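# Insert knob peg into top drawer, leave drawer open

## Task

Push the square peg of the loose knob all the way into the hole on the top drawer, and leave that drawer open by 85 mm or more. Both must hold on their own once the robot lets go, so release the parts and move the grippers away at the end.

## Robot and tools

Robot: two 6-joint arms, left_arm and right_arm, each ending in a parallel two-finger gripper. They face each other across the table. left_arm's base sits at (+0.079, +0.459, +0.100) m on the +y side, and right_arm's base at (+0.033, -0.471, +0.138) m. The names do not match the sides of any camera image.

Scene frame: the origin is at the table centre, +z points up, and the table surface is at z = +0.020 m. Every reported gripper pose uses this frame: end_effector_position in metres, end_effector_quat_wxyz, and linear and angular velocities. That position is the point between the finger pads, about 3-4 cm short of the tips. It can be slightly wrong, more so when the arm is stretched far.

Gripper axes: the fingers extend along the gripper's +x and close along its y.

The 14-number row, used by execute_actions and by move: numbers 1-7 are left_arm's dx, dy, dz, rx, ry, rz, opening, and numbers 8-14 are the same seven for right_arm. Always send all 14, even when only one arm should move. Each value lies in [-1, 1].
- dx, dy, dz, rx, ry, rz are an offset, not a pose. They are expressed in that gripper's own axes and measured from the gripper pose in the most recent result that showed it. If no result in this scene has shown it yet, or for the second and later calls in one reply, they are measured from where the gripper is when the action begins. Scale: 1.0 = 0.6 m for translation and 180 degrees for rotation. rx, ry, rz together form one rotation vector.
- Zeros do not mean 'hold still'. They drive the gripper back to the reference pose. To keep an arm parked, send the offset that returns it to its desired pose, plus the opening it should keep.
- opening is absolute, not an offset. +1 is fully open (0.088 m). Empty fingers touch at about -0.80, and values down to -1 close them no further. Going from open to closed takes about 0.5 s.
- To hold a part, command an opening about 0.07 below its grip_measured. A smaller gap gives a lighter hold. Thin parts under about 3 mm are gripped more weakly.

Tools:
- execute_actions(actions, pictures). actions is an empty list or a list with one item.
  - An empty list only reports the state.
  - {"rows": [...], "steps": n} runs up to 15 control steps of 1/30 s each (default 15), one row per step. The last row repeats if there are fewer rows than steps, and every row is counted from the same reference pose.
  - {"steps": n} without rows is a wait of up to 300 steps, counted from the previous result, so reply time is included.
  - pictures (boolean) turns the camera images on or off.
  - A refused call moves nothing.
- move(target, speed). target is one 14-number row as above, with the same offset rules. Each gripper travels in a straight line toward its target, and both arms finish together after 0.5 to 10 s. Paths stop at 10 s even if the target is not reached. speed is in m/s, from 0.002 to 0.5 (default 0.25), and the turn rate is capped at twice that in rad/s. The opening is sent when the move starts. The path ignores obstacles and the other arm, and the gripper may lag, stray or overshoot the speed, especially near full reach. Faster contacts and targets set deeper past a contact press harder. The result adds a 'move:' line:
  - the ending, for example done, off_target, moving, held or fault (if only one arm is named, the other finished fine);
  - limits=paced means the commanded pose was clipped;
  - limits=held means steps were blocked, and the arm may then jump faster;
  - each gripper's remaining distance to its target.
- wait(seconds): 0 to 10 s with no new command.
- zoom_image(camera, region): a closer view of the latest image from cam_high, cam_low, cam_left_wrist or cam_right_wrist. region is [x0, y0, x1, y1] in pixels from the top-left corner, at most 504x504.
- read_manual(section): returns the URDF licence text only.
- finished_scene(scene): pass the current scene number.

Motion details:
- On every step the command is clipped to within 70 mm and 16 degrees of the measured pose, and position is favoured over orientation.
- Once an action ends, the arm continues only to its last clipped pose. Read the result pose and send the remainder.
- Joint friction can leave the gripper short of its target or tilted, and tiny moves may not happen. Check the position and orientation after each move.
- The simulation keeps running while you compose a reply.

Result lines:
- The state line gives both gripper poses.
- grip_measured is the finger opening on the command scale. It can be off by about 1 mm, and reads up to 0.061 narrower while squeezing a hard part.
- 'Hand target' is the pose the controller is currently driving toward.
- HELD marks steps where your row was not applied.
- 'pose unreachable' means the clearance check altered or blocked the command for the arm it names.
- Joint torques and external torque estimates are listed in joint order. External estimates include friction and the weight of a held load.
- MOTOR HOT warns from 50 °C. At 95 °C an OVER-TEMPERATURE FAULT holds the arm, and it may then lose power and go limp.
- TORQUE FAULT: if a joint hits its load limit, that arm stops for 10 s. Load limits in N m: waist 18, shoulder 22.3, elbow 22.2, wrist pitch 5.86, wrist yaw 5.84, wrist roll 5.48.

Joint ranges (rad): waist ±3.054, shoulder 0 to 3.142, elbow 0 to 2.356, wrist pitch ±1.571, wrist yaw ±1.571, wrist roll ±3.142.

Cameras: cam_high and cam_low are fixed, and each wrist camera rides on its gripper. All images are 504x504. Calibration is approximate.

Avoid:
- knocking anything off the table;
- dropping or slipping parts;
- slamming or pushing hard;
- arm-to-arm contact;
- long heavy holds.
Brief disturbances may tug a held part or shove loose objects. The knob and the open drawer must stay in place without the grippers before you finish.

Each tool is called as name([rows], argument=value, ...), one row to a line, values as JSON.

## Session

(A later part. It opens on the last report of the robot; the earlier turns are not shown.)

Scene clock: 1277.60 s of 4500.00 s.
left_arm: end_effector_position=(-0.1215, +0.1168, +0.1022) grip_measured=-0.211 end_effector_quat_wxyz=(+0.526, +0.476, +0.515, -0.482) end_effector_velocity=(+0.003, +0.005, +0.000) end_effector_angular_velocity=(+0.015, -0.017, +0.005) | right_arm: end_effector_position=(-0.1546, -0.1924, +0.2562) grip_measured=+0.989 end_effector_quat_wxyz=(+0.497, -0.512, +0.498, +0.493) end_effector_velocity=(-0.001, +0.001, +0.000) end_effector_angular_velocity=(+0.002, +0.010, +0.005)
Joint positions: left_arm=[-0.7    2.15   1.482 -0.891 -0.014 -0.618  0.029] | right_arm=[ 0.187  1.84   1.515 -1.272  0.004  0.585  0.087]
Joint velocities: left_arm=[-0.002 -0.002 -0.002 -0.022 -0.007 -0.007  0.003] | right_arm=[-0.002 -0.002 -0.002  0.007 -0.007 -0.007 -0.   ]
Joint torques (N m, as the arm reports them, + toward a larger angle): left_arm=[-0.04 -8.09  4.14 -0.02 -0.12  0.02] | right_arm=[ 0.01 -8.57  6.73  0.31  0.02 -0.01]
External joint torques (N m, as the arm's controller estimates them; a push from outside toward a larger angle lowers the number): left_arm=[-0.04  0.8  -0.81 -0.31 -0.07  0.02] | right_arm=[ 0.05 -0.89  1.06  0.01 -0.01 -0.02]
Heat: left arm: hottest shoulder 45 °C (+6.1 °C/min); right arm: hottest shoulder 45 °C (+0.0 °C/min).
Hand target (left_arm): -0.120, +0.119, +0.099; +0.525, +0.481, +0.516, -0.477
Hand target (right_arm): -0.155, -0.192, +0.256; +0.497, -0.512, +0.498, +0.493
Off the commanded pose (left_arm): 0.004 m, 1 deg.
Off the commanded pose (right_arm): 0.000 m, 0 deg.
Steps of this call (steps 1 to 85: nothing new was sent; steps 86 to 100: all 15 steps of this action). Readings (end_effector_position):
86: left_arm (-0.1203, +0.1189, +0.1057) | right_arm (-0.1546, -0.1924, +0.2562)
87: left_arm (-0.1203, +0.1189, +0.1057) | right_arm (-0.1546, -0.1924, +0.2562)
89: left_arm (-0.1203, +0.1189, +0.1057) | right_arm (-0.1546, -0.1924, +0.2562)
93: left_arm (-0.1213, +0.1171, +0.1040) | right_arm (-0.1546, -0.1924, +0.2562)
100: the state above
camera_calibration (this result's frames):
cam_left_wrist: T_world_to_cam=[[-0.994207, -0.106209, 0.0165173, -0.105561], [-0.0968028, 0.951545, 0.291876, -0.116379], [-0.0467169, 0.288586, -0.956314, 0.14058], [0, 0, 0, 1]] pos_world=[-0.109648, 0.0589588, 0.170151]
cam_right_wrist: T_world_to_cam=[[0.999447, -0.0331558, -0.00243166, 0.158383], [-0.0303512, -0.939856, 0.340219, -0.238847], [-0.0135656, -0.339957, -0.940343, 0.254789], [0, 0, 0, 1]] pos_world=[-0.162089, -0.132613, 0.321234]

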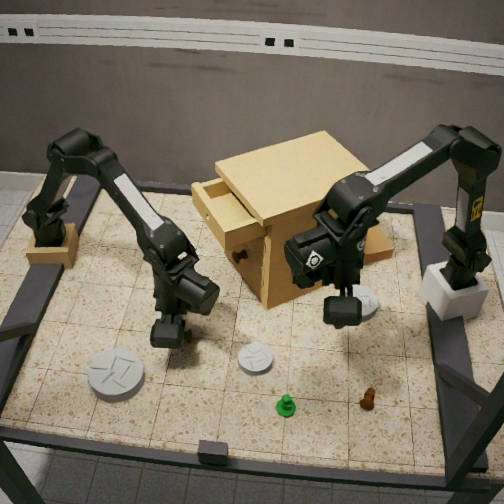

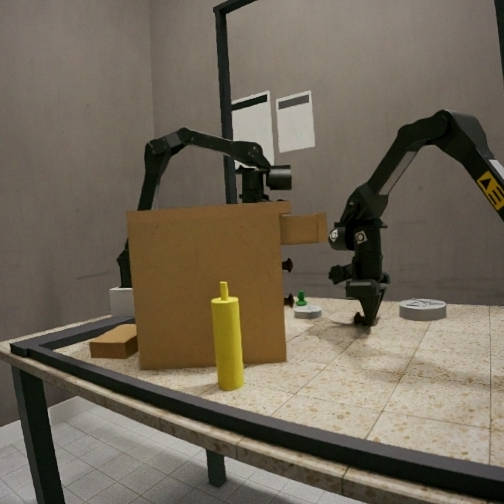

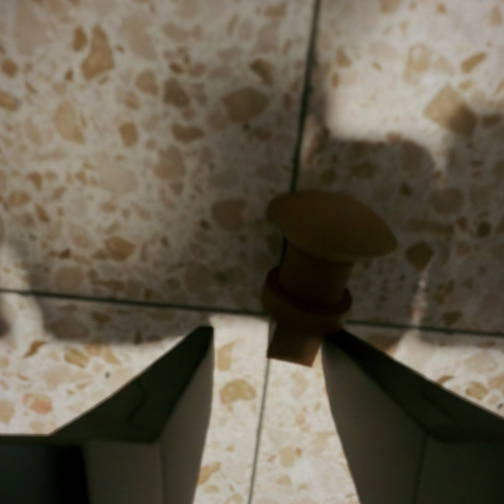

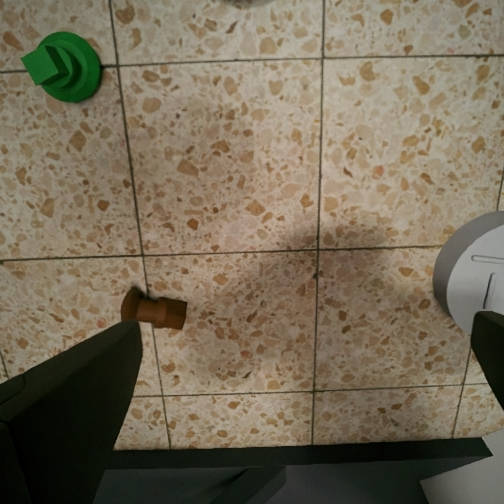

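execute_actions([
  {"rows":[[0.0,-0.02,-0.01,0,0,0,-0.1,0,0,0,0,0,0,1],[0.0,-0.02,-0.01,0,0,0,-0.1,0,0,0,0,0,0,1],[0.025,-0.005,-0.01,0,0,0,-0.1,0,0,0,0,0,0,1],[0.025,-0.005,-0.01,0,0,0,-0.1,0,0,0,0,0,0,1],[0.025,-0.005,-0.01,0,0,0,-0.1,0,0,0,0,0,0,1],[0.008,-0.005,-0.004,0,0,0,-0.1,0,0,0,0,0,0,1]],"steps":15},
])

zoom_image(camera="cam_low", region=[330,270,410,340])

Scene clock: 1282.73 s of 4500.00 s.
left_arm: end_effector_position=(-0.1260, +0.1199, +0.0987) grip_measured=-0.105 end_effector_quat_wxyz=(+0.526, +0.475, +0.514, -0.484) end_effector_velocity=(+0.003, +0.001, +0.000) end_effector_angular_velocity=(-0.005, -0.022, +0.005) | right_arm: end_effector_position=(-0.1546, -0.1924, +0.2562) grip_measured=+0.989 end_effector_quat_wxyz=(+0.497, -0.512, +0.498, +0.493) end_effector_velocity=(-0.004, -0.002, +0.000) end_effector_angular_velocity=(-0.006, +0.022, +0.009)
Joint positions: left_arm=[-0.713  2.15   1.468 -0.872 -0.014 -0.63   0.034] | right_arm=[ 0.187  1.84   1.515 -1.272  0.004  0.585  0.087]
Joint velocities: left_arm=[-0.002 -0.002 -0.002 -0.007 -0.022 -0.007  0.001] | right_arm=[ 0.002 -0.002 -0.002  0.007 -0.022 -0.007 -0.   ]
Joint torques (N m, as the arm reports them, + toward a larger angle): left_arm=[ 0.34 -8.12  4.78  0.11 -0.05  0.08] | right_arm=[ 0.   -8.57  6.74  0.3   0.02 -0.01]
External joint torques (N m, as the arm's controller estimates them; a push from outside toward a larger angle lowers the number): left_arm=[ 0.33  0.81 -0.19 -0.2   0.01  0.08] | right_arm=[-0.06 -0.89  1.08  0.01  0.   -0.01]
Heat: left arm: hottest shoulder 45 °C (+6.1 °C/min); right arm: hottest shoulder 45 °C (+0.0 °C/min).
Hand target (left_arm): -0.125, +0.119, +0.097; +0.526, +0.476, +0.515, -0.482
Hand target (right_arm): -0.155, -0.192, +0.256; +0.497, -0.512, +0.498, +0.493
Off the commanded pose (left_arm): 0.002 m, 0 deg.
Off the commanded pose (right_arm): 0.000 m, 0 deg.
Steps of this call (steps 1 to 90: nothing new was sent; then 1.63 s passed at rest; steps 91 to 105: all 15 steps of this action). Readings (end_effector_position):
91: left_arm (-0.1216, +0.1176, +0.1022) | right_arm (-0.1546, -0.1924, +0.2562)
92: left_arm (-0.1228, +0.1182, +0.1022) | right_arm (-0.1546, -0.1924, +0.2562)
94: left_arm (-0.1256, +0.1187, +0.1002) | right_arm (-0.1546, -0.1924, +0.2562)
98: left_arm (-0.1265, +0.1190, +0.0987) | right_arm (-0.1546, -0.1924, +0.2562)
105: the state above
camera_calibration (this result's frames):
cam_left_wrist: T_world_to_cam=[[-0.994321, -0.104618, 0.0195163, -0.110107], [-0.0945948, 0.952844, 0.28834, -0.118306], [-0.0487616, 0.284856, -0.957329, 0.136409], [0, 0, 0, 1]] pos_world=[-0.114021, 0.062351, 0.166849]
cam_right_wrist: T_world_to_cam=[[0.999447, -0.0331558, -0.00243166, 0.158383], [-0.0303512, -0.939856, 0.340219, -0.238847], [-0.0135656, -0.339957, -0.940343, 0.254789], [0, 0, 0, 1]] pos_world=[-0.162089, -0.132613, 0.321234]

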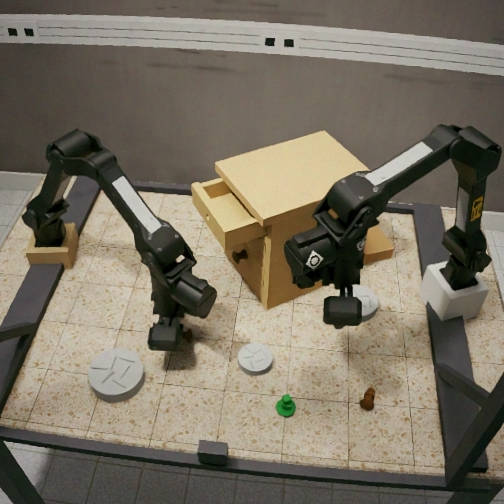

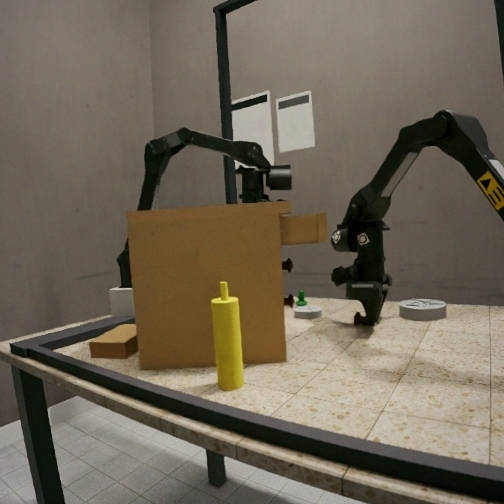

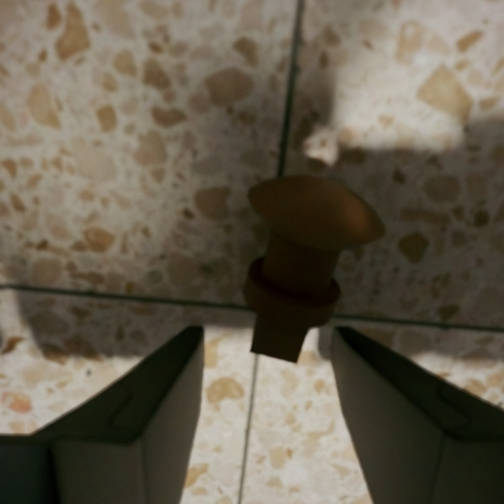

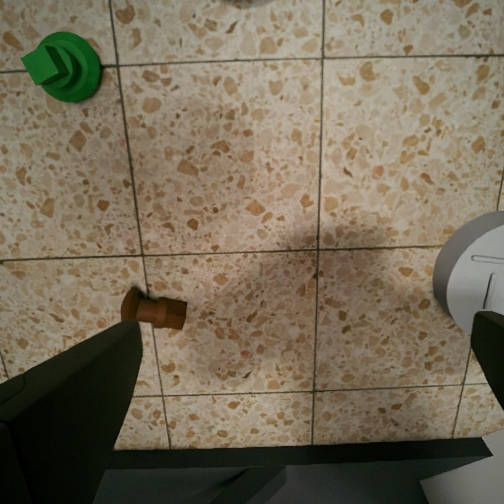

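Region (330, 270, 410, 340) of cam_low's 504x504 image, scaled by 6.300, with more detail than that image has; it fills the top 441 rows of this view, and the rest is white.

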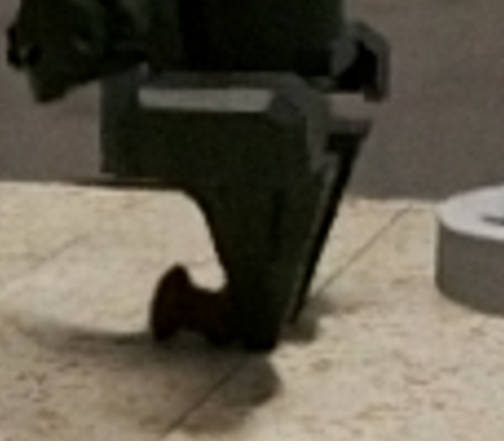

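zoom_image(camera="cam_left_wrist", region=[220,240,380,400])

Region (220, 240, 380, 400) of cam_left_wrist's 504x504 image, scaled by 3.150, with more detail than that image has.

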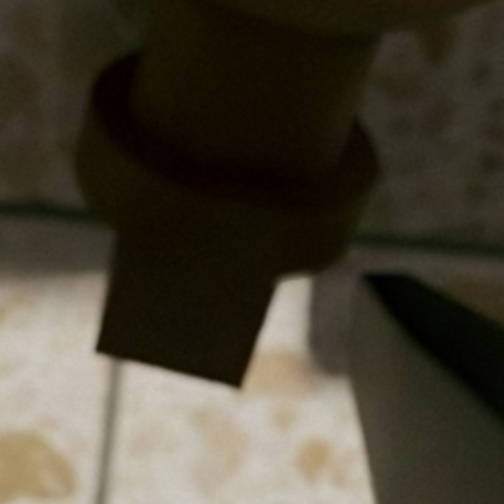

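execute_actions([
  {"rows":[[0,0,0,0.03,0,0,-0.1,0,0,0,0,0,0,1],[0,0,0,0.06,0,0,-0.1,0,0,0,0,0,0,1],[0,0,0,0.095,0,0,-0.1,0,0,0,0,0,0,1],[0,0,0,0.095,0,0,-0.1,0,0,0,0,0,0,1],[0,0,0,0.095,0,0,-0.1,0,0,0,0,0,0,1],[0,0,0,0.085,0,0,-0.1,0,0,0,0,0,0,1]],"steps":15},
])

Scene clock: 1291.50 s of 4500.00 s.
left_arm: end_effector_position=(-0.1260, +0.1200, +0.0987) grip_measured=-0.103 end_effector_quat_wxyz=(+0.460, +0.539, +0.447, -0.546) end_effector_velocity=(+0.003, +0.001, -0.001) end_effector_angular_velocity=(+0.007, -0.014, -0.049) | right_arm: end_effector_position=(-0.1546, -0.1924, +0.2562) grip_measured=+0.989 end_effector_quat_wxyz=(+0.497, -0.512, +0.498, +0.493) end_effector_velocity=(+0.000, -0.001, +0.001) end_effector_angular_velocity=(-0.007, +0.005, +0.019)
Joint positions: left_arm=[-0.713  2.15   1.468 -0.872 -0.014 -0.372  0.034] | right_arm=[ 0.187  1.84   1.515 -1.272  0.004  0.585  0.087]
Joint velocities: left_arm=[ 0.002  0.002 -0.002 -0.007 -0.007  0.051  0.   ] | right_arm=[-0.002 -0.002  0.002 -0.007 -0.007 -0.022 -0.   ]
Joint torques (N m, as the arm reports them, + toward a larger angle): left_arm=[ 0.01 -9.06  4.47  0.26 -0.05  0.1 ] | right_arm=[ 0.04 -8.56  6.76  0.3   0.03 -0.02]
External joint torques (N m, as the arm's controller estimates them; a push from outside toward a larger angle lowers the number): left_arm=[ 0.03 -0.26 -0.46 -0.08 -0.01  0.1 ] | right_arm=[ 0.04 -0.84  1.05  0.    0.   -0.02]
Heat: left arm: hottest shoulder 45 °C (+6.0 °C/min); right arm: hottest shoulder 45 °C (+0.0 °C/min).
Hand target (left_arm): -0.126, +0.120, +0.099; +0.458, +0.540, +0.445, -0.548
Hand target (right_arm): -0.155, -0.192, +0.256; +0.497, -0.512, +0.498, +0.493
Off the commanded pose (left_arm): 0.000 m, 0 deg.
Off the commanded pose (right_arm): 0.000 m, 0 deg.
Steps of this call (steps 1 to 90: nothing new was sent; then 5.27 s passed at rest; steps 91 to 105: all 15 steps of this action). Readings (end_effector_position):
91: left_arm (-0.1260, +0.1200, +0.0987) | right_arm (-0.1546, -0.1924, +0.2562)
92: left_arm (-0.1260, +0.1200, +0.0987) | right_arm (-0.1546, -0.1924, +0.2562)
94: left_arm (-0.1260, +0.1200, +0.0987) | right_arm (-0.1546, -0.1924, +0.2562)
98: left_arm (-0.1260, +0.1200, +0.0987) | right_arm (-0.1546, -0.1924, +0.2562)
105: the state above
camera_calibration (this result's frames):
cam_left_wrist: T_world_to_cam=[[-0.98811, 0.153112, 0.0139804, -0.139646], [0.150566, 0.945233, 0.289595, -0.0867002], [0.0311259, 0.288257, -0.957047, 0.146016], [0, 0, 0, 1]] pos_world=[-0.129476, 0.0612432, 0.166804]
cam_right_wrist: T_world_to_cam=[[0.999447, -0.0331558, -0.00243166, 0.158383], [-0.0303512, -0.939856, 0.340219, -0.238847], [-0.0135656, -0.339957, -0.940343, 0.254789], [0, 0, 0, 1]] pos_world=[-0.162089, -0.132613, 0.321234]

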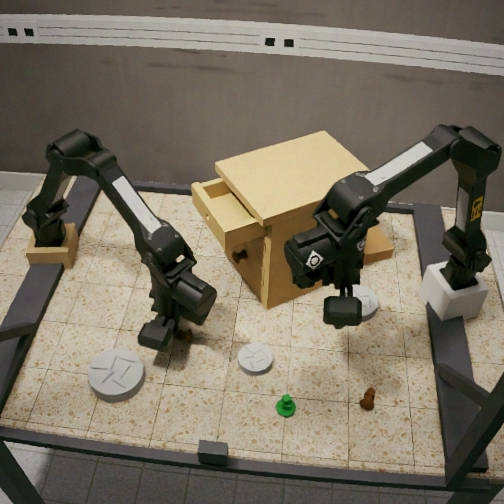

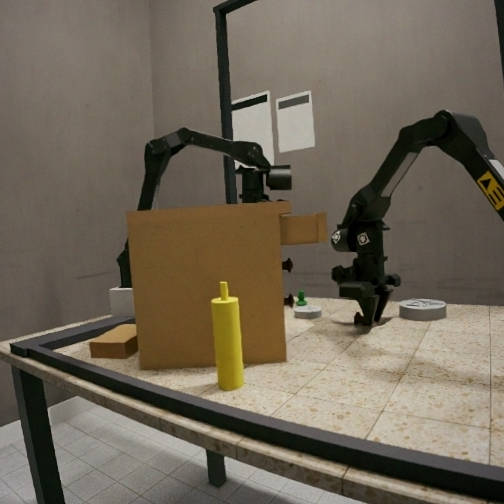

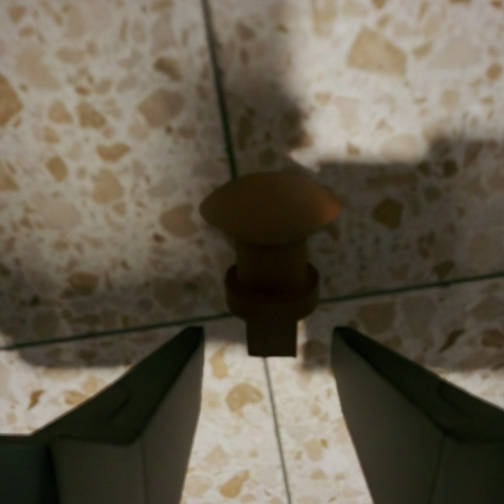

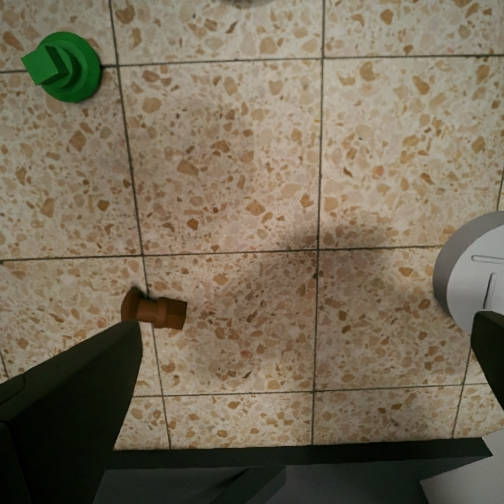

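execute_actions([
  {"rows":[[0,0,0,0,0,0,-0.3,0,0,0,0,0,0,1],[0,0,0,0,0,0,-0.3,0,0,0,0,0,0,1],[0,0,0,0,0,0,-0.4,0,0,0,0,0,0,1],[0,0,0,0,0,0,-0.4,0,0,0,0,0,0,1],[0,0,0,0,0,0,-0.45,0,0,0,0,0,0,1],[0,0,0,0,0,0,-0.48,0,0,0,0,0,0,1],[0,0,0,0,0,0,-0.5,0,0,0,0,0,0,1],[0,0,0,0,0,0,-0.52,0,0,0,0,0,0,1],[0,0,0,0,0,0,-0.55,0,0,0,0,0,0,1],[0,0,0,0,0,0,-0.58,0,0,0,0,0,0,1],[0,0,0,0,0,0,-0.62,0,0,0,0,0,0,1]],"steps":15},
])

Scene clock: 1297.53 s of 4500.00 s.
left_arm: end_effector_position=(-0.1260, +0.1200, +0.0987) grip_measured=-0.575 end_effector_quat_wxyz=(+0.459, +0.539, +0.447, -0.547) end_effector_velocity=(-0.001, +0.003, +0.000) end_effector_angular_velocity=(+0.010, +0.003, +0.019) | right_arm: end_effector_position=(-0.1546, -0.1924, +0.2562) grip_measured=+0.989 end_effector_quat_wxyz=(+0.497, -0.512, +0.498, +0.493) end_effector_velocity=(+0.000, -0.004, -0.003) end_effector_angular_velocity=(-0.018, -0.003, +0.010)
Joint positions: left_arm=[-0.713  2.15   1.468 -0.872 -0.014 -0.369  0.011] | right_arm=[ 0.187  1.84   1.515 -1.272  0.004  0.585  0.087]
Joint velocities: left_arm=[-0.002 -0.002 -0.002 -0.007  0.007 -0.022 -0.013] | right_arm=[ 0.002  0.002 -0.007 -0.007 -0.007 -0.007 -0.   ]
Joint torques (N m, as the arm reports them, + toward a larger angle): left_arm=[ 0.1  -9.08  4.39  0.29 -0.06 -0.07] | right_arm=[ 0.03 -8.55  6.78  0.3   0.02 -0.01]
External joint torques (N m, as the arm's controller estimates them; a push from outside toward a larger angle lowers the number): left_arm=[ 0.11 -0.2  -0.58 -0.05 -0.03 -0.07] | right_arm=[ 0.   -0.96  1.18  0.02 -0.01 -0.01]
Heat: left arm: hottest shoulder 45 °C (+5.1 °C/min); right arm: hottest shoulder 45 °C (+0.0 °C/min).
Hand target (left_arm): -0.126, +0.120, +0.099; +0.460, +0.539, +0.447, -0.546
Hand target (right_arm): -0.155, -0.192, +0.256; +0.497, -0.512, +0.498, +0.493
Off the commanded pose (left_arm): 0.000 m, 0 deg.
Off the commanded pose (right_arm): 0.000 m, 0 deg.
Steps of this call (steps 1 to 90: nothing new was sent; then 2.53 s passed at rest; steps 91 to 105: all 15 steps of this action). Readings (end_effector_position):
91: left_arm (-0.1260, +0.1200, +0.0987) | right_arm (-0.1546, -0.1924, +0.2562)
92: left_arm (-0.1260, +0.1200, +0.0987) | right_arm (-0.1546, -0.1924, +0.2562)
94: left_arm (-0.1260, +0.1200, +0.0987) | right_arm (-0.1546, -0.1924, +0.2562)
98: left_arm (-0.1260, +0.1200, +0.0987) | right_arm (-0.1546, -0.1924, +0.2562)
105: the state above
camera_calibration (this result's frames):
cam_left_wrist: T_world_to_cam=[[-0.987698, 0.15575, 0.0139272, -0.139905], [0.153073, 0.944825, 0.289612, -0.0863372], [0.0319482, 0.288181, -0.957043, 0.146128], [0, 0, 0, 1]] pos_world=[-0.129637, 0.0612523, 0.166804]
cam_right_wrist: T_world_to_cam=[[0.999447, -0.0331558, -0.00243166, 0.158383], [-0.0303512, -0.939856, 0.340219, -0.238847], [-0.0135656, -0.339957, -0.940343, 0.254789], [0, 0, 0, 1]] pos_world=[-0.162089, -0.132613, 0.321234]

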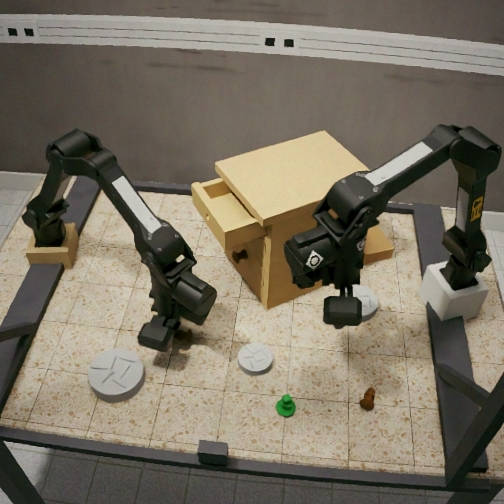

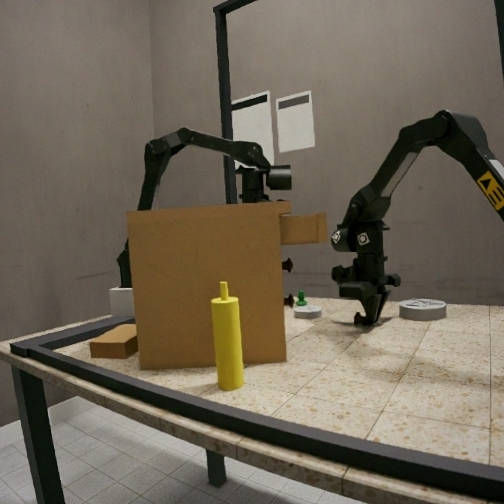

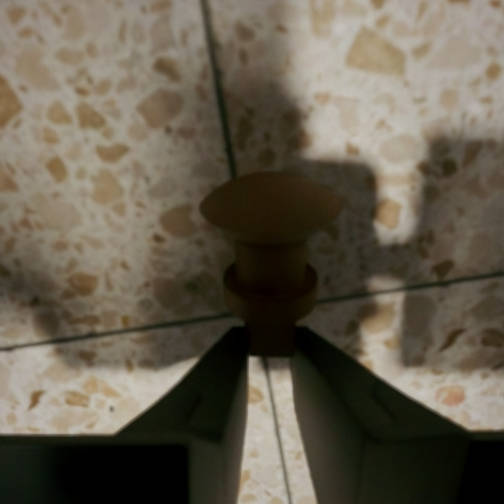

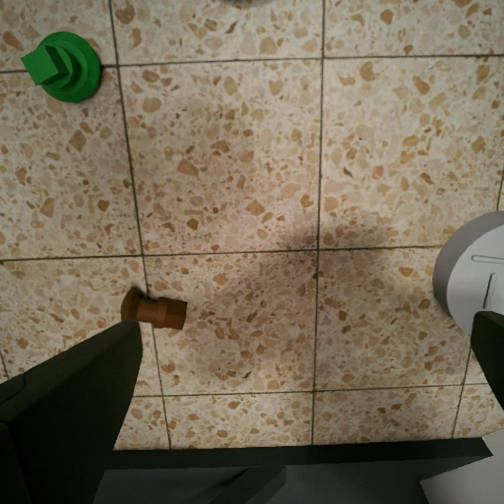

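execute_actions([
  {"rows":[[0,0,0,0,0,0,-0.56,0,0,0,0,0,0,1],[0,0,0,0,0,0,-0.54,0,0,0,0,0,0,1],[0,0,0,0,0,0,-0.52,0,0,0,0,0,0,1],[0,0,0,0,0,0,-0.5,0,0,0,0,0,0,1],[0,0,0,0,0,0,-0.45,0,0,0,0,0,0,1],[0,0,0,0,0,0,-0.4,0,0,0,0,0,0,1],[0,0,0,0,0,0,-0.15,0,0,0,0,0,0,1]],"steps":15},
])

move(target=[-0.004,0,0.032,0,0,0,-0.15,0,0,0,0,0,0,1], speed=0.03)

Scene clock: 1319.40 s of 4500.00 s.
left_arm: end_effector_position=(-0.1260, +0.1200, +0.0987) grip_measured=-0.185 end_effector_quat_wxyz=(+0.459, +0.539, +0.447, -0.547) end_effector_velocity=(-0.001, +0.003, +0.000) end_effector_angular_velocity=(+0.010, +0.003, +0.005) | right_arm: end_effector_position=(-0.1546, -0.1924, +0.2562) grip_measured=+0.989 end_effector_quat_wxyz=(+0.497, -0.512, +0.498, +0.493) end_effector_velocity=(-0.001, +0.001, +0.000) end_effector_angular_velocity=(+0.002, +0.010, +0.005)
Joint positions: left_arm=[-0.713  2.15   1.468 -0.872 -0.014 -0.369  0.03 ] | right_arm=[ 0.187  1.84   1.515 -1.272  0.004  0.585  0.087]
Joint velocities: left_arm=[-0.002 -0.002 -0.002 -0.007  0.007 -0.007  0.013] | right_arm=[-0.002 -0.002 -0.002  0.007 -0.007 -0.007 -0.   ]
Joint torques (N m, as the arm reports them, + toward a larger angle): left_arm=[ 0.11 -8.97  4.52  0.28 -0.08 -0.03] | right_arm=[ 0.04 -8.56  6.75  0.32  0.03 -0.01]
External joint torques (N m, as the arm's controller estimates them; a push from outside toward a larger angle lowers the number): left_arm=[ 0.13 -0.08 -0.47 -0.07 -0.05 -0.03] | right_arm=[ 0.04 -0.89  1.08  0.02  0.   -0.01]
Heat: left arm: hottest shoulder 46 °C (+1.0 °C/min); right arm: hottest shoulder 45 °C (+0.0 °C/min).
Hand target (left_arm): -0.126, +0.120, +0.099; +0.459, +0.539, +0.447, -0.547
Hand target (right_arm): -0.155, -0.192, +0.256; +0.497, -0.512, +0.498, +0.493
Off the commanded pose (left_arm): 0.000 m, 0 deg.
Off the commanded pose (right_arm): 0.000 m, 0 deg.
Steps of this call (steps 1 to 90: nothing new was sent; then 18.37 s passed at rest; steps 91 to 105: all 15 steps of this action). Readings (end_effector_position):
91: left_arm (-0.1260, +0.1200, +0.0987) | right_arm (-0.1546, -0.1924, +0.2562)
92: left_arm (-0.1260, +0.1200, +0.0987) | right_arm (-0.1546, -0.1924, +0.2562)
94: left_arm (-0.1260, +0.1200, +0.0987) | right_arm (-0.1546, -0.1924, +0.2562)
98: left_arm (-0.1260, +0.1200, +0.0987) | right_arm (-0.1546, -0.1924, +0.2562)
105: the state above
camera_calibration (this result's frames):
cam_left_wrist: T_world_to_cam=[[-0.987758, 0.155373, 0.0139348, -0.139868], [0.152715, 0.944883, 0.28961, -0.0863891], [0.0318307, 0.288192, -0.957043, 0.146112], [0, 0, 0, 1]] pos_world=[-0.129614, 0.0612509, 0.166804]
cam_right_wrist: T_world_to_cam=[[0.999447, -0.0331558, -0.00243166, 0.158383], [-0.0303512, -0.939856, 0.340219, -0.238847], [-0.0135656, -0.339957, -0.940343, 0.254789], [0, 0, 0, 1]] pos_world=[-0.162089, -0.132613, 0.321234]

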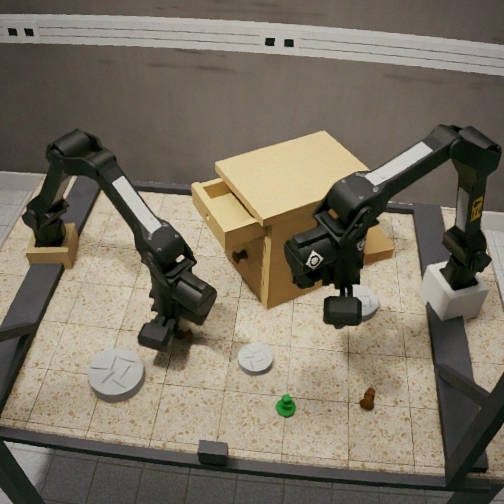

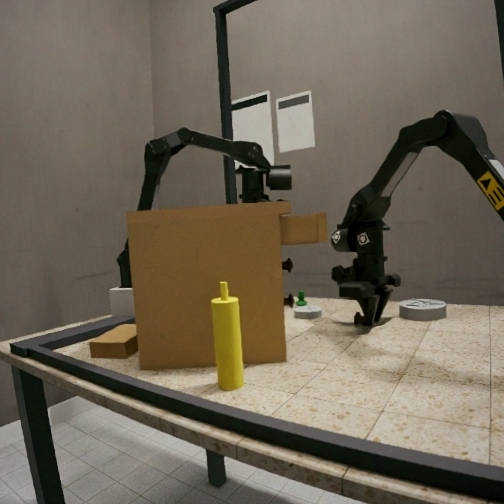

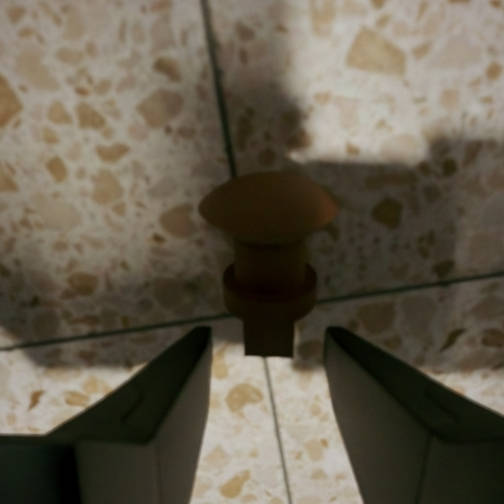

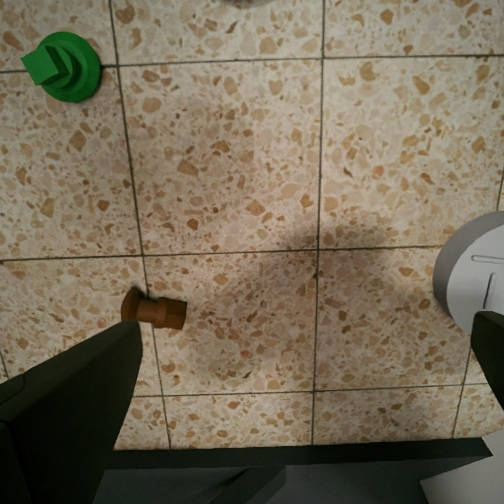

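Scene clock: 1320.70 s of 4500.00 s.
left_arm: end_effector_position=(-0.1296, +0.1038, +0.1039) grip_measured=-0.153 end_effector_quat_wxyz=(+0.460, +0.538, +0.446, -0.549) end_effector_velocity=(-0.001, -0.001, +0.000) end_effector_angular_velocity=(-0.002, -0.007, +0.005) | right_arm: end_effector_position=(-0.1546, -0.1924, +0.2562) grip_measured=+0.989 end_effector_quat_wxyz=(+0.497, -0.512, +0.498, +0.493) end_effector_velocity=(+0.003, -0.001, +0.000) end_effector_angular_velocity=(-0.002, -0.010, +0.005)
Joint positions: left_arm=[-0.7    2.194  1.562 -0.918 -0.014 -0.355  0.031] | right_arm=[ 0.187  1.84   1.515 -1.272  0.004  0.585  0.087]
Joint velocities: left_arm=[-0.002  0.007  0.012 -0.007 -0.007 -0.007 -0.   ] | right_arm=[-0.002 -0.002 -0.002 -0.007  0.007 -0.007 -0.   ]
Joint torques (N m, as the arm reports them, + toward a larger angle): left_arm=[ 0.2  -7.76  5.73  0.09 -0.02  0.1 ] | right_arm=[ 0.01 -8.52  6.73  0.31  0.02 -0.02]
External joint torques (N m, as the arm's controller estimates them; a push from outside toward a larger angle lowers the number): left_arm=[ 0.2   1.52  0.64 -0.25  0.01  0.1 ] | right_arm=[ 0.02 -0.85  1.08  0.03 -0.01 -0.02]
Heat: left arm: hottest shoulder 46 °C (+1.0 °C/min); right arm: hottest shoulder 45 °C (+0.0 °C/min).
Hand target (left_arm): -0.129, +0.101, +0.101; +0.459, +0.539, +0.447, -0.547
Hand target (right_arm): -0.155, -0.192, +0.256; +0.497, -0.512, +0.498, +0.493
Off the commanded pose (left_arm): 0.004 m, 0 deg.
Off the commanded pose (right_arm): 0.000 m, 0 deg.
move: done
camera_calibration (this result's frames):
cam_left_wrist: T_world_to_cam=[[-0.987487, 0.156938, 0.0154807, -0.141301], [0.154795, 0.945861, 0.285282, -0.0714683], [0.030129, 0.284108, -0.958319, 0.15622], [0, 0, 0, 1]] pos_world=[-0.133177, 0.0453914, 0.172284]
cam_right_wrist: T_world_to_cam=[[0.999447, -0.0331558, -0.00243166, 0.158383], [-0.0303512, -0.939856, 0.340219, -0.238847], [-0.0135656, -0.339957, -0.940343, 0.254789], [0, 0, 0, 1]] pos_world=[-0.162089, -0.132613, 0.321234]

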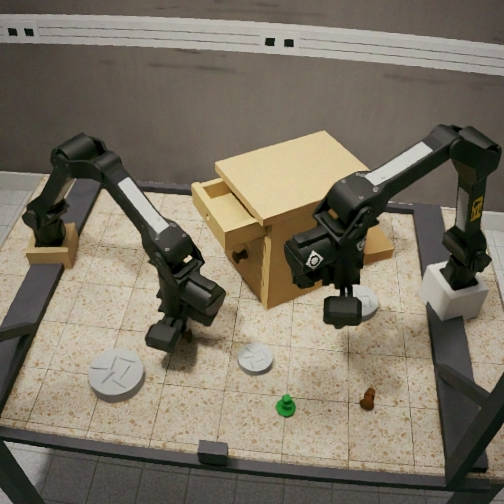

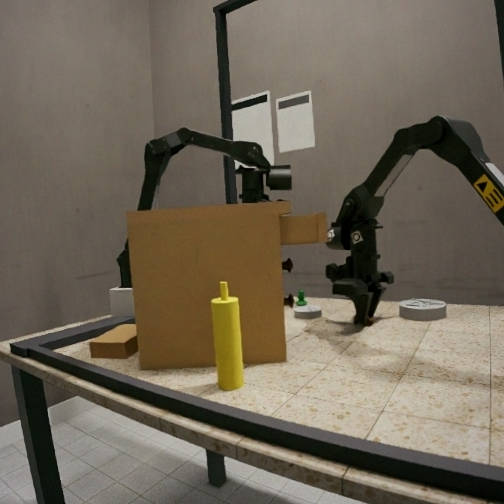

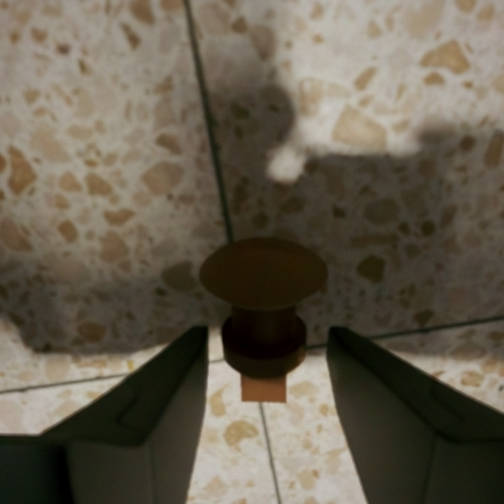

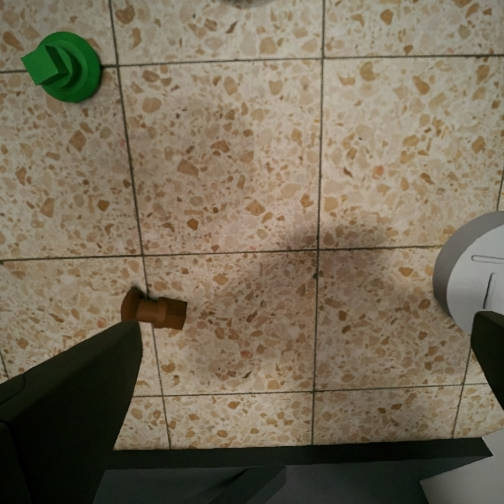

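execute_actions([
  {"rows":[[0.03,0,0,0,0,0,-0.15,0,0,0,0,0,0,1],[0.03,0,0,0,0,0,-0.15,0,0,0,0,0,0,1],[0.03,0,0,0,0,0,-0.15,0,0,0,0,0,0,1],[0.012,0,0,0,0,0,-0.15,0,0,0,0,0,0,1]],"steps":15},
])

zoom_image(camera="cam_low", region=[330,270,410,340])

Scene clock: 1326.30 s of 4500.00 s.
left_arm: end_effector_position=(-0.1311, +0.1012, +0.1003) grip_measured=-0.153 end_effector_quat_wxyz=(+0.461, +0.533, +0.444, -0.553) end_effector_velocity=(+0.001, -0.002, +0.000) end_effector_angular_velocity=(-0.017, -0.015, +0.006) | right_arm: end_effector_position=(-0.1546, -0.1924, +0.2562) grip_measured=+0.989 end_effector_quat_wxyz=(+0.497, -0.512, +0.498, +0.493) end_effector_velocity=(+0.001, -0.002, +0.000) end_effector_angular_velocity=(-0.010, +0.002, +0.005)
Joint positions: left_arm=[-0.7    2.2    1.556 -0.893 -0.014 -0.355  0.031] | right_arm=[ 0.187  1.84   1.515 -1.272  0.004  0.585  0.087]
Joint velocities: left_arm=[-0.002 -0.002 -0.002  0.007 -0.022 -0.007 -0.   ] | right_arm=[-0.002 -0.002 -0.002 -0.007 -0.007 -0.007  0.   ]
Joint torques (N m, as the arm reports them, + toward a larger angle): left_arm=[-0.01 -8.89  4.07  0.13 -0.03  0.04] | right_arm=[ 0.01 -8.57  6.74  0.31  0.03 -0.02]
External joint torques (N m, as the arm's controller estimates them; a push from outside toward a larger angle lowers the number): left_arm=[-0.02  0.41 -1.03 -0.25  0.01  0.04] | right_arm=[ 0.01 -0.9   1.09  0.02  0.   -0.02]
Heat: left arm: hottest shoulder 45 °C (+0.0 °C/min); right arm: hottest shoulder 45 °C (+0.0 °C/min).
Hand target (left_arm): -0.130, +0.104, +0.097; +0.460, +0.538, +0.446, -0.549
Hand target (right_arm): -0.155, -0.192, +0.256; +0.497, -0.512, +0.498, +0.493
Off the commanded pose (left_arm): 0.005 m, 1 deg.
Off the commanded pose (right_arm): 0.000 m, 0 deg.
Steps of this call (steps 1 to 90: nothing new was sent; then 2.10 s passed at rest; steps 91 to 105: all 15 steps of this action). Readings (end_effector_position):
91: left_arm (-0.1298, +0.1034, +0.1031) | right_arm (-0.1546, -0.1924, +0.2562)
92: left_arm (-0.1308, +0.1018, +0.1022) | right_arm (-0.1546, -0.1924, +0.2562)
94: left_arm (-0.1318, +0.1000, +0.1008) | right_arm (-0.1546, -0.1924, +0.2562)
98: left_arm (-0.1313, +0.1009, +0.1004) | right_arm (-0.1546, -0.1924, +0.2562)
105: the state above
camera_calibration (this result's frames):
cam_left_wrist: T_world_to_cam=[[-0.987361, 0.157151, 0.020556, -0.142894], [0.156754, 0.949156, 0.273003, -0.0665652], [0.0233919, 0.272775, -0.961793, 0.154223], [0, 0, 0, 1]] pos_world=[-0.134261, 0.0435685, 0.16944]
cam_right_wrist: T_world_to_cam=[[0.999447, -0.0331558, -0.00243166, 0.158383], [-0.0303512, -0.939856, 0.340219, -0.238847], [-0.0135656, -0.339957, -0.940343, 0.254789], [0, 0, 0, 1]] pos_world=[-0.162089, -0.132613, 0.321234]

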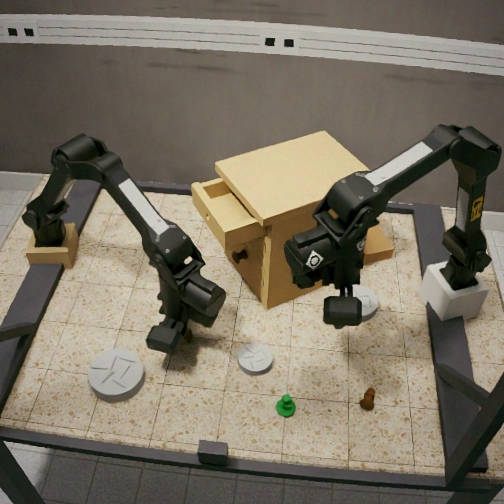

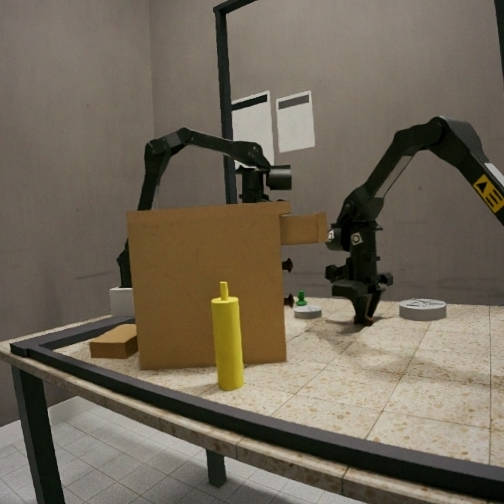

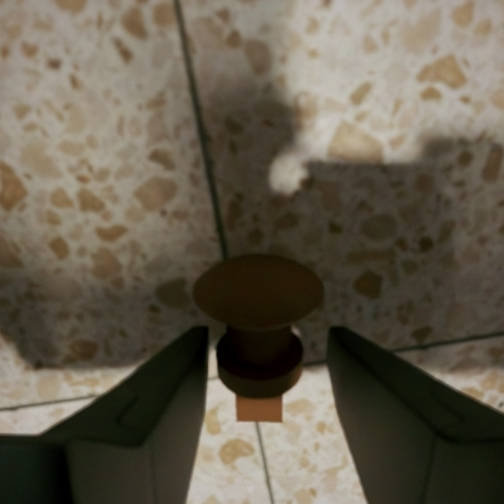

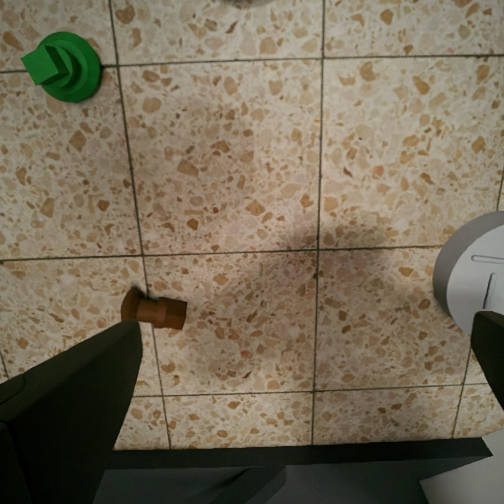

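Region (330, 270, 410, 340) of cam_low's 504x504 image, scaled by 6.300, with more detail than that image has; it fills the top 441 rows of this view, and the rest is white.

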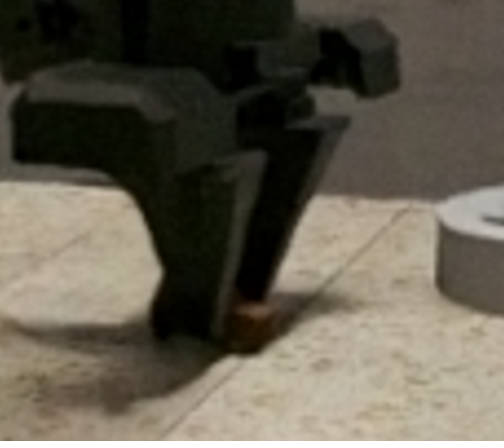

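execute_actions([
  {"rows":[[0,0.02,-0.02,0,0.04,0,-0.15,0,0,0,0,0,0,1],[0,0.02,-0.02,0,0.04,0,-0.15,0,0,0,0,0,0,1],[0,0.012,-0.02,0,0.03,0,-0.15,0,0,0,0,0,0,1],[0.002,0.004,-0.006,0,0.024,0,-0.15,0,0,0,0,0,0,1]],"steps":15},
])

Scene clock: 1331.83 s of 4500.00 s.
left_arm: end_effector_position=(-0.1261, +0.1054, +0.1016) grip_measured=-0.153 end_effector_quat_wxyz=(+0.447, +0.552, +0.459, -0.534) end_effector_velocity=(+0.001, +0.001, +0.002) end_effector_angular_velocity=(+0.007, -0.013, +0.005) | right_arm: end_effector_position=(-0.1546, -0.1924, +0.2562) grip_measured=+0.989 end_effector_quat_wxyz=(+0.497, -0.512, +0.498, +0.493) end_effector_velocity=(+0.001, -0.002, +0.002) end_effector_angular_velocity=(-0.014, +0.017, -0.001)
Joint positions: left_arm=[-0.687  2.227  1.607 -0.982  0.007 -0.343  0.031] | right_arm=[ 0.187  1.84   1.515 -1.272  0.004  0.585  0.087]
Joint velocities: left_arm=[-0.002  0.002  0.012 -0.022 -0.007 -0.007 -0.   ] | right_arm=[-0.007 -0.007 -0.002 -0.007 -0.022 -0.007 -0.   ]
Joint torques (N m, as the arm reports them, + toward a larger angle): left_arm=[-0.17 -7.89  5.72 -0.02  0.13  0.03] | right_arm=[-0.02 -8.52  6.74  0.32  0.03 -0.02]
External joint torques (N m, as the arm's controller estimates them; a push from outside toward a larger angle lowers the number): left_arm=[-0.17  1.51  0.71 -0.27  0.15  0.03] | right_arm=[ 0.02 -0.79  1.07  0.04  0.   -0.02]
Heat: left arm: hottest shoulder 45 °C (+0.0 °C/min); right arm: hottest shoulder 45 °C (+0.0 °C/min).
Hand target (left_arm): -0.128, +0.104, +0.099; +0.444, +0.554, +0.461, -0.533
Hand target (right_arm): -0.155, -0.192, +0.256; +0.497, -0.512, +0.498, +0.493
Off the commanded pose (left_arm): 0.004 m, 0 deg.
Off the commanded pose (right_arm): 0.000 m, 0 deg.
Steps of this call (steps 1 to 90: nothing new was sent; then 2.03 s passed at rest; steps 91 to 105: all 15 steps of this action). Readings (end_effector_position):
91: left_arm (-0.1300, +0.1036, +0.1006) | right_arm (-0.1546, -0.1924, +0.2562)
92: left_arm (-0.1277, +0.1075, +0.1013) | right_arm (-0.1546, -0.1924, +0.2562)
94: left_arm (-0.1238, +0.1098, +0.1014) | right_arm (-0.1546, -0.1924, +0.2562)
98: left_arm (-0.1253, +0.1064, +0.1008) | right_arm (-0.1546, -0.1924, +0.2562)
105: the state above
camera_calibration (this result's frames):
cam_left_wrist: T_world_to_cam=[[-0.98781, 0.15485, 0.0159234, -0.137924], [0.15107, 0.928933, 0.338025, -0.076905], [0.0375515, 0.33631, -0.941002, 0.147163], [0, 0, 0, 1]] pos_world=[-0.13015, 0.0433046, 0.166673]
cam_right_wrist: T_world_to_cam=[[0.999447, -0.0331558, -0.00243166, 0.158383], [-0.0303512, -0.939856, 0.340219, -0.238847], [-0.0135656, -0.339957, -0.940343, 0.254789], [0, 0, 0, 1]] pos_world=[-0.162089, -0.132613, 0.321234]

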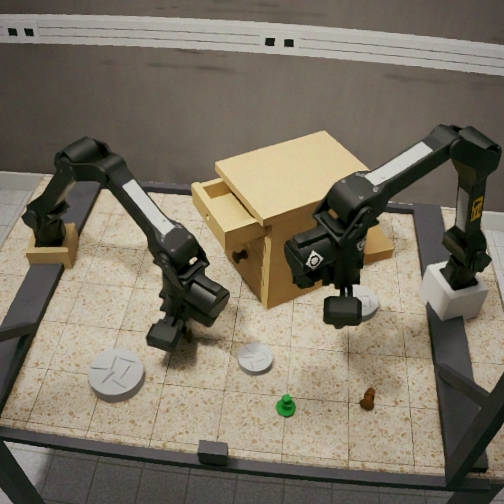

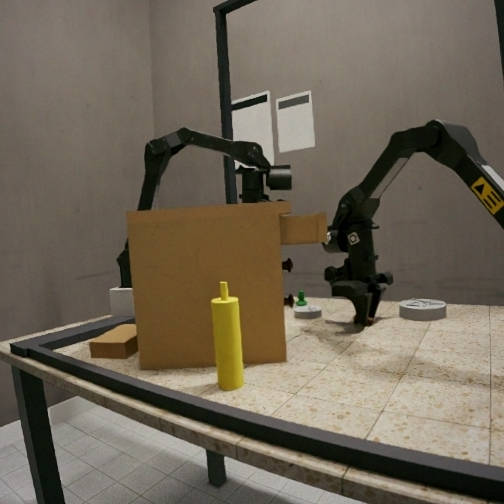

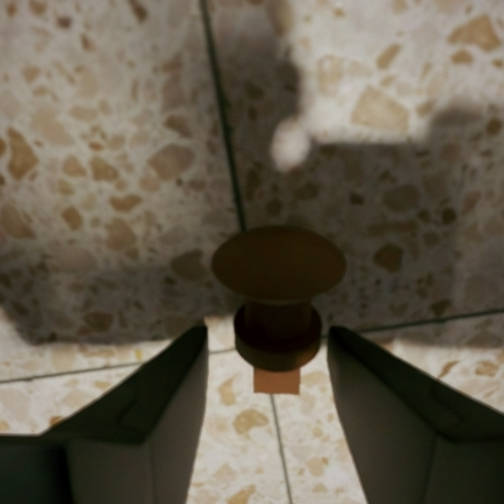

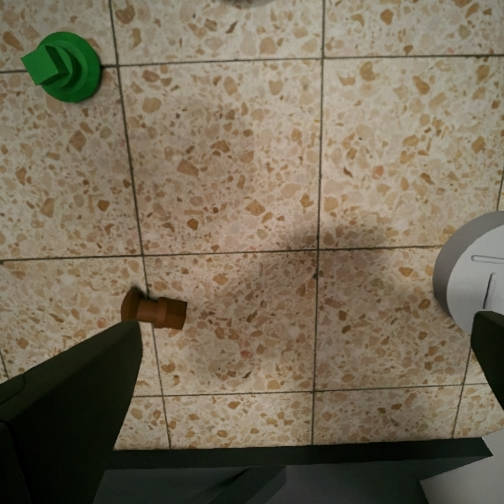

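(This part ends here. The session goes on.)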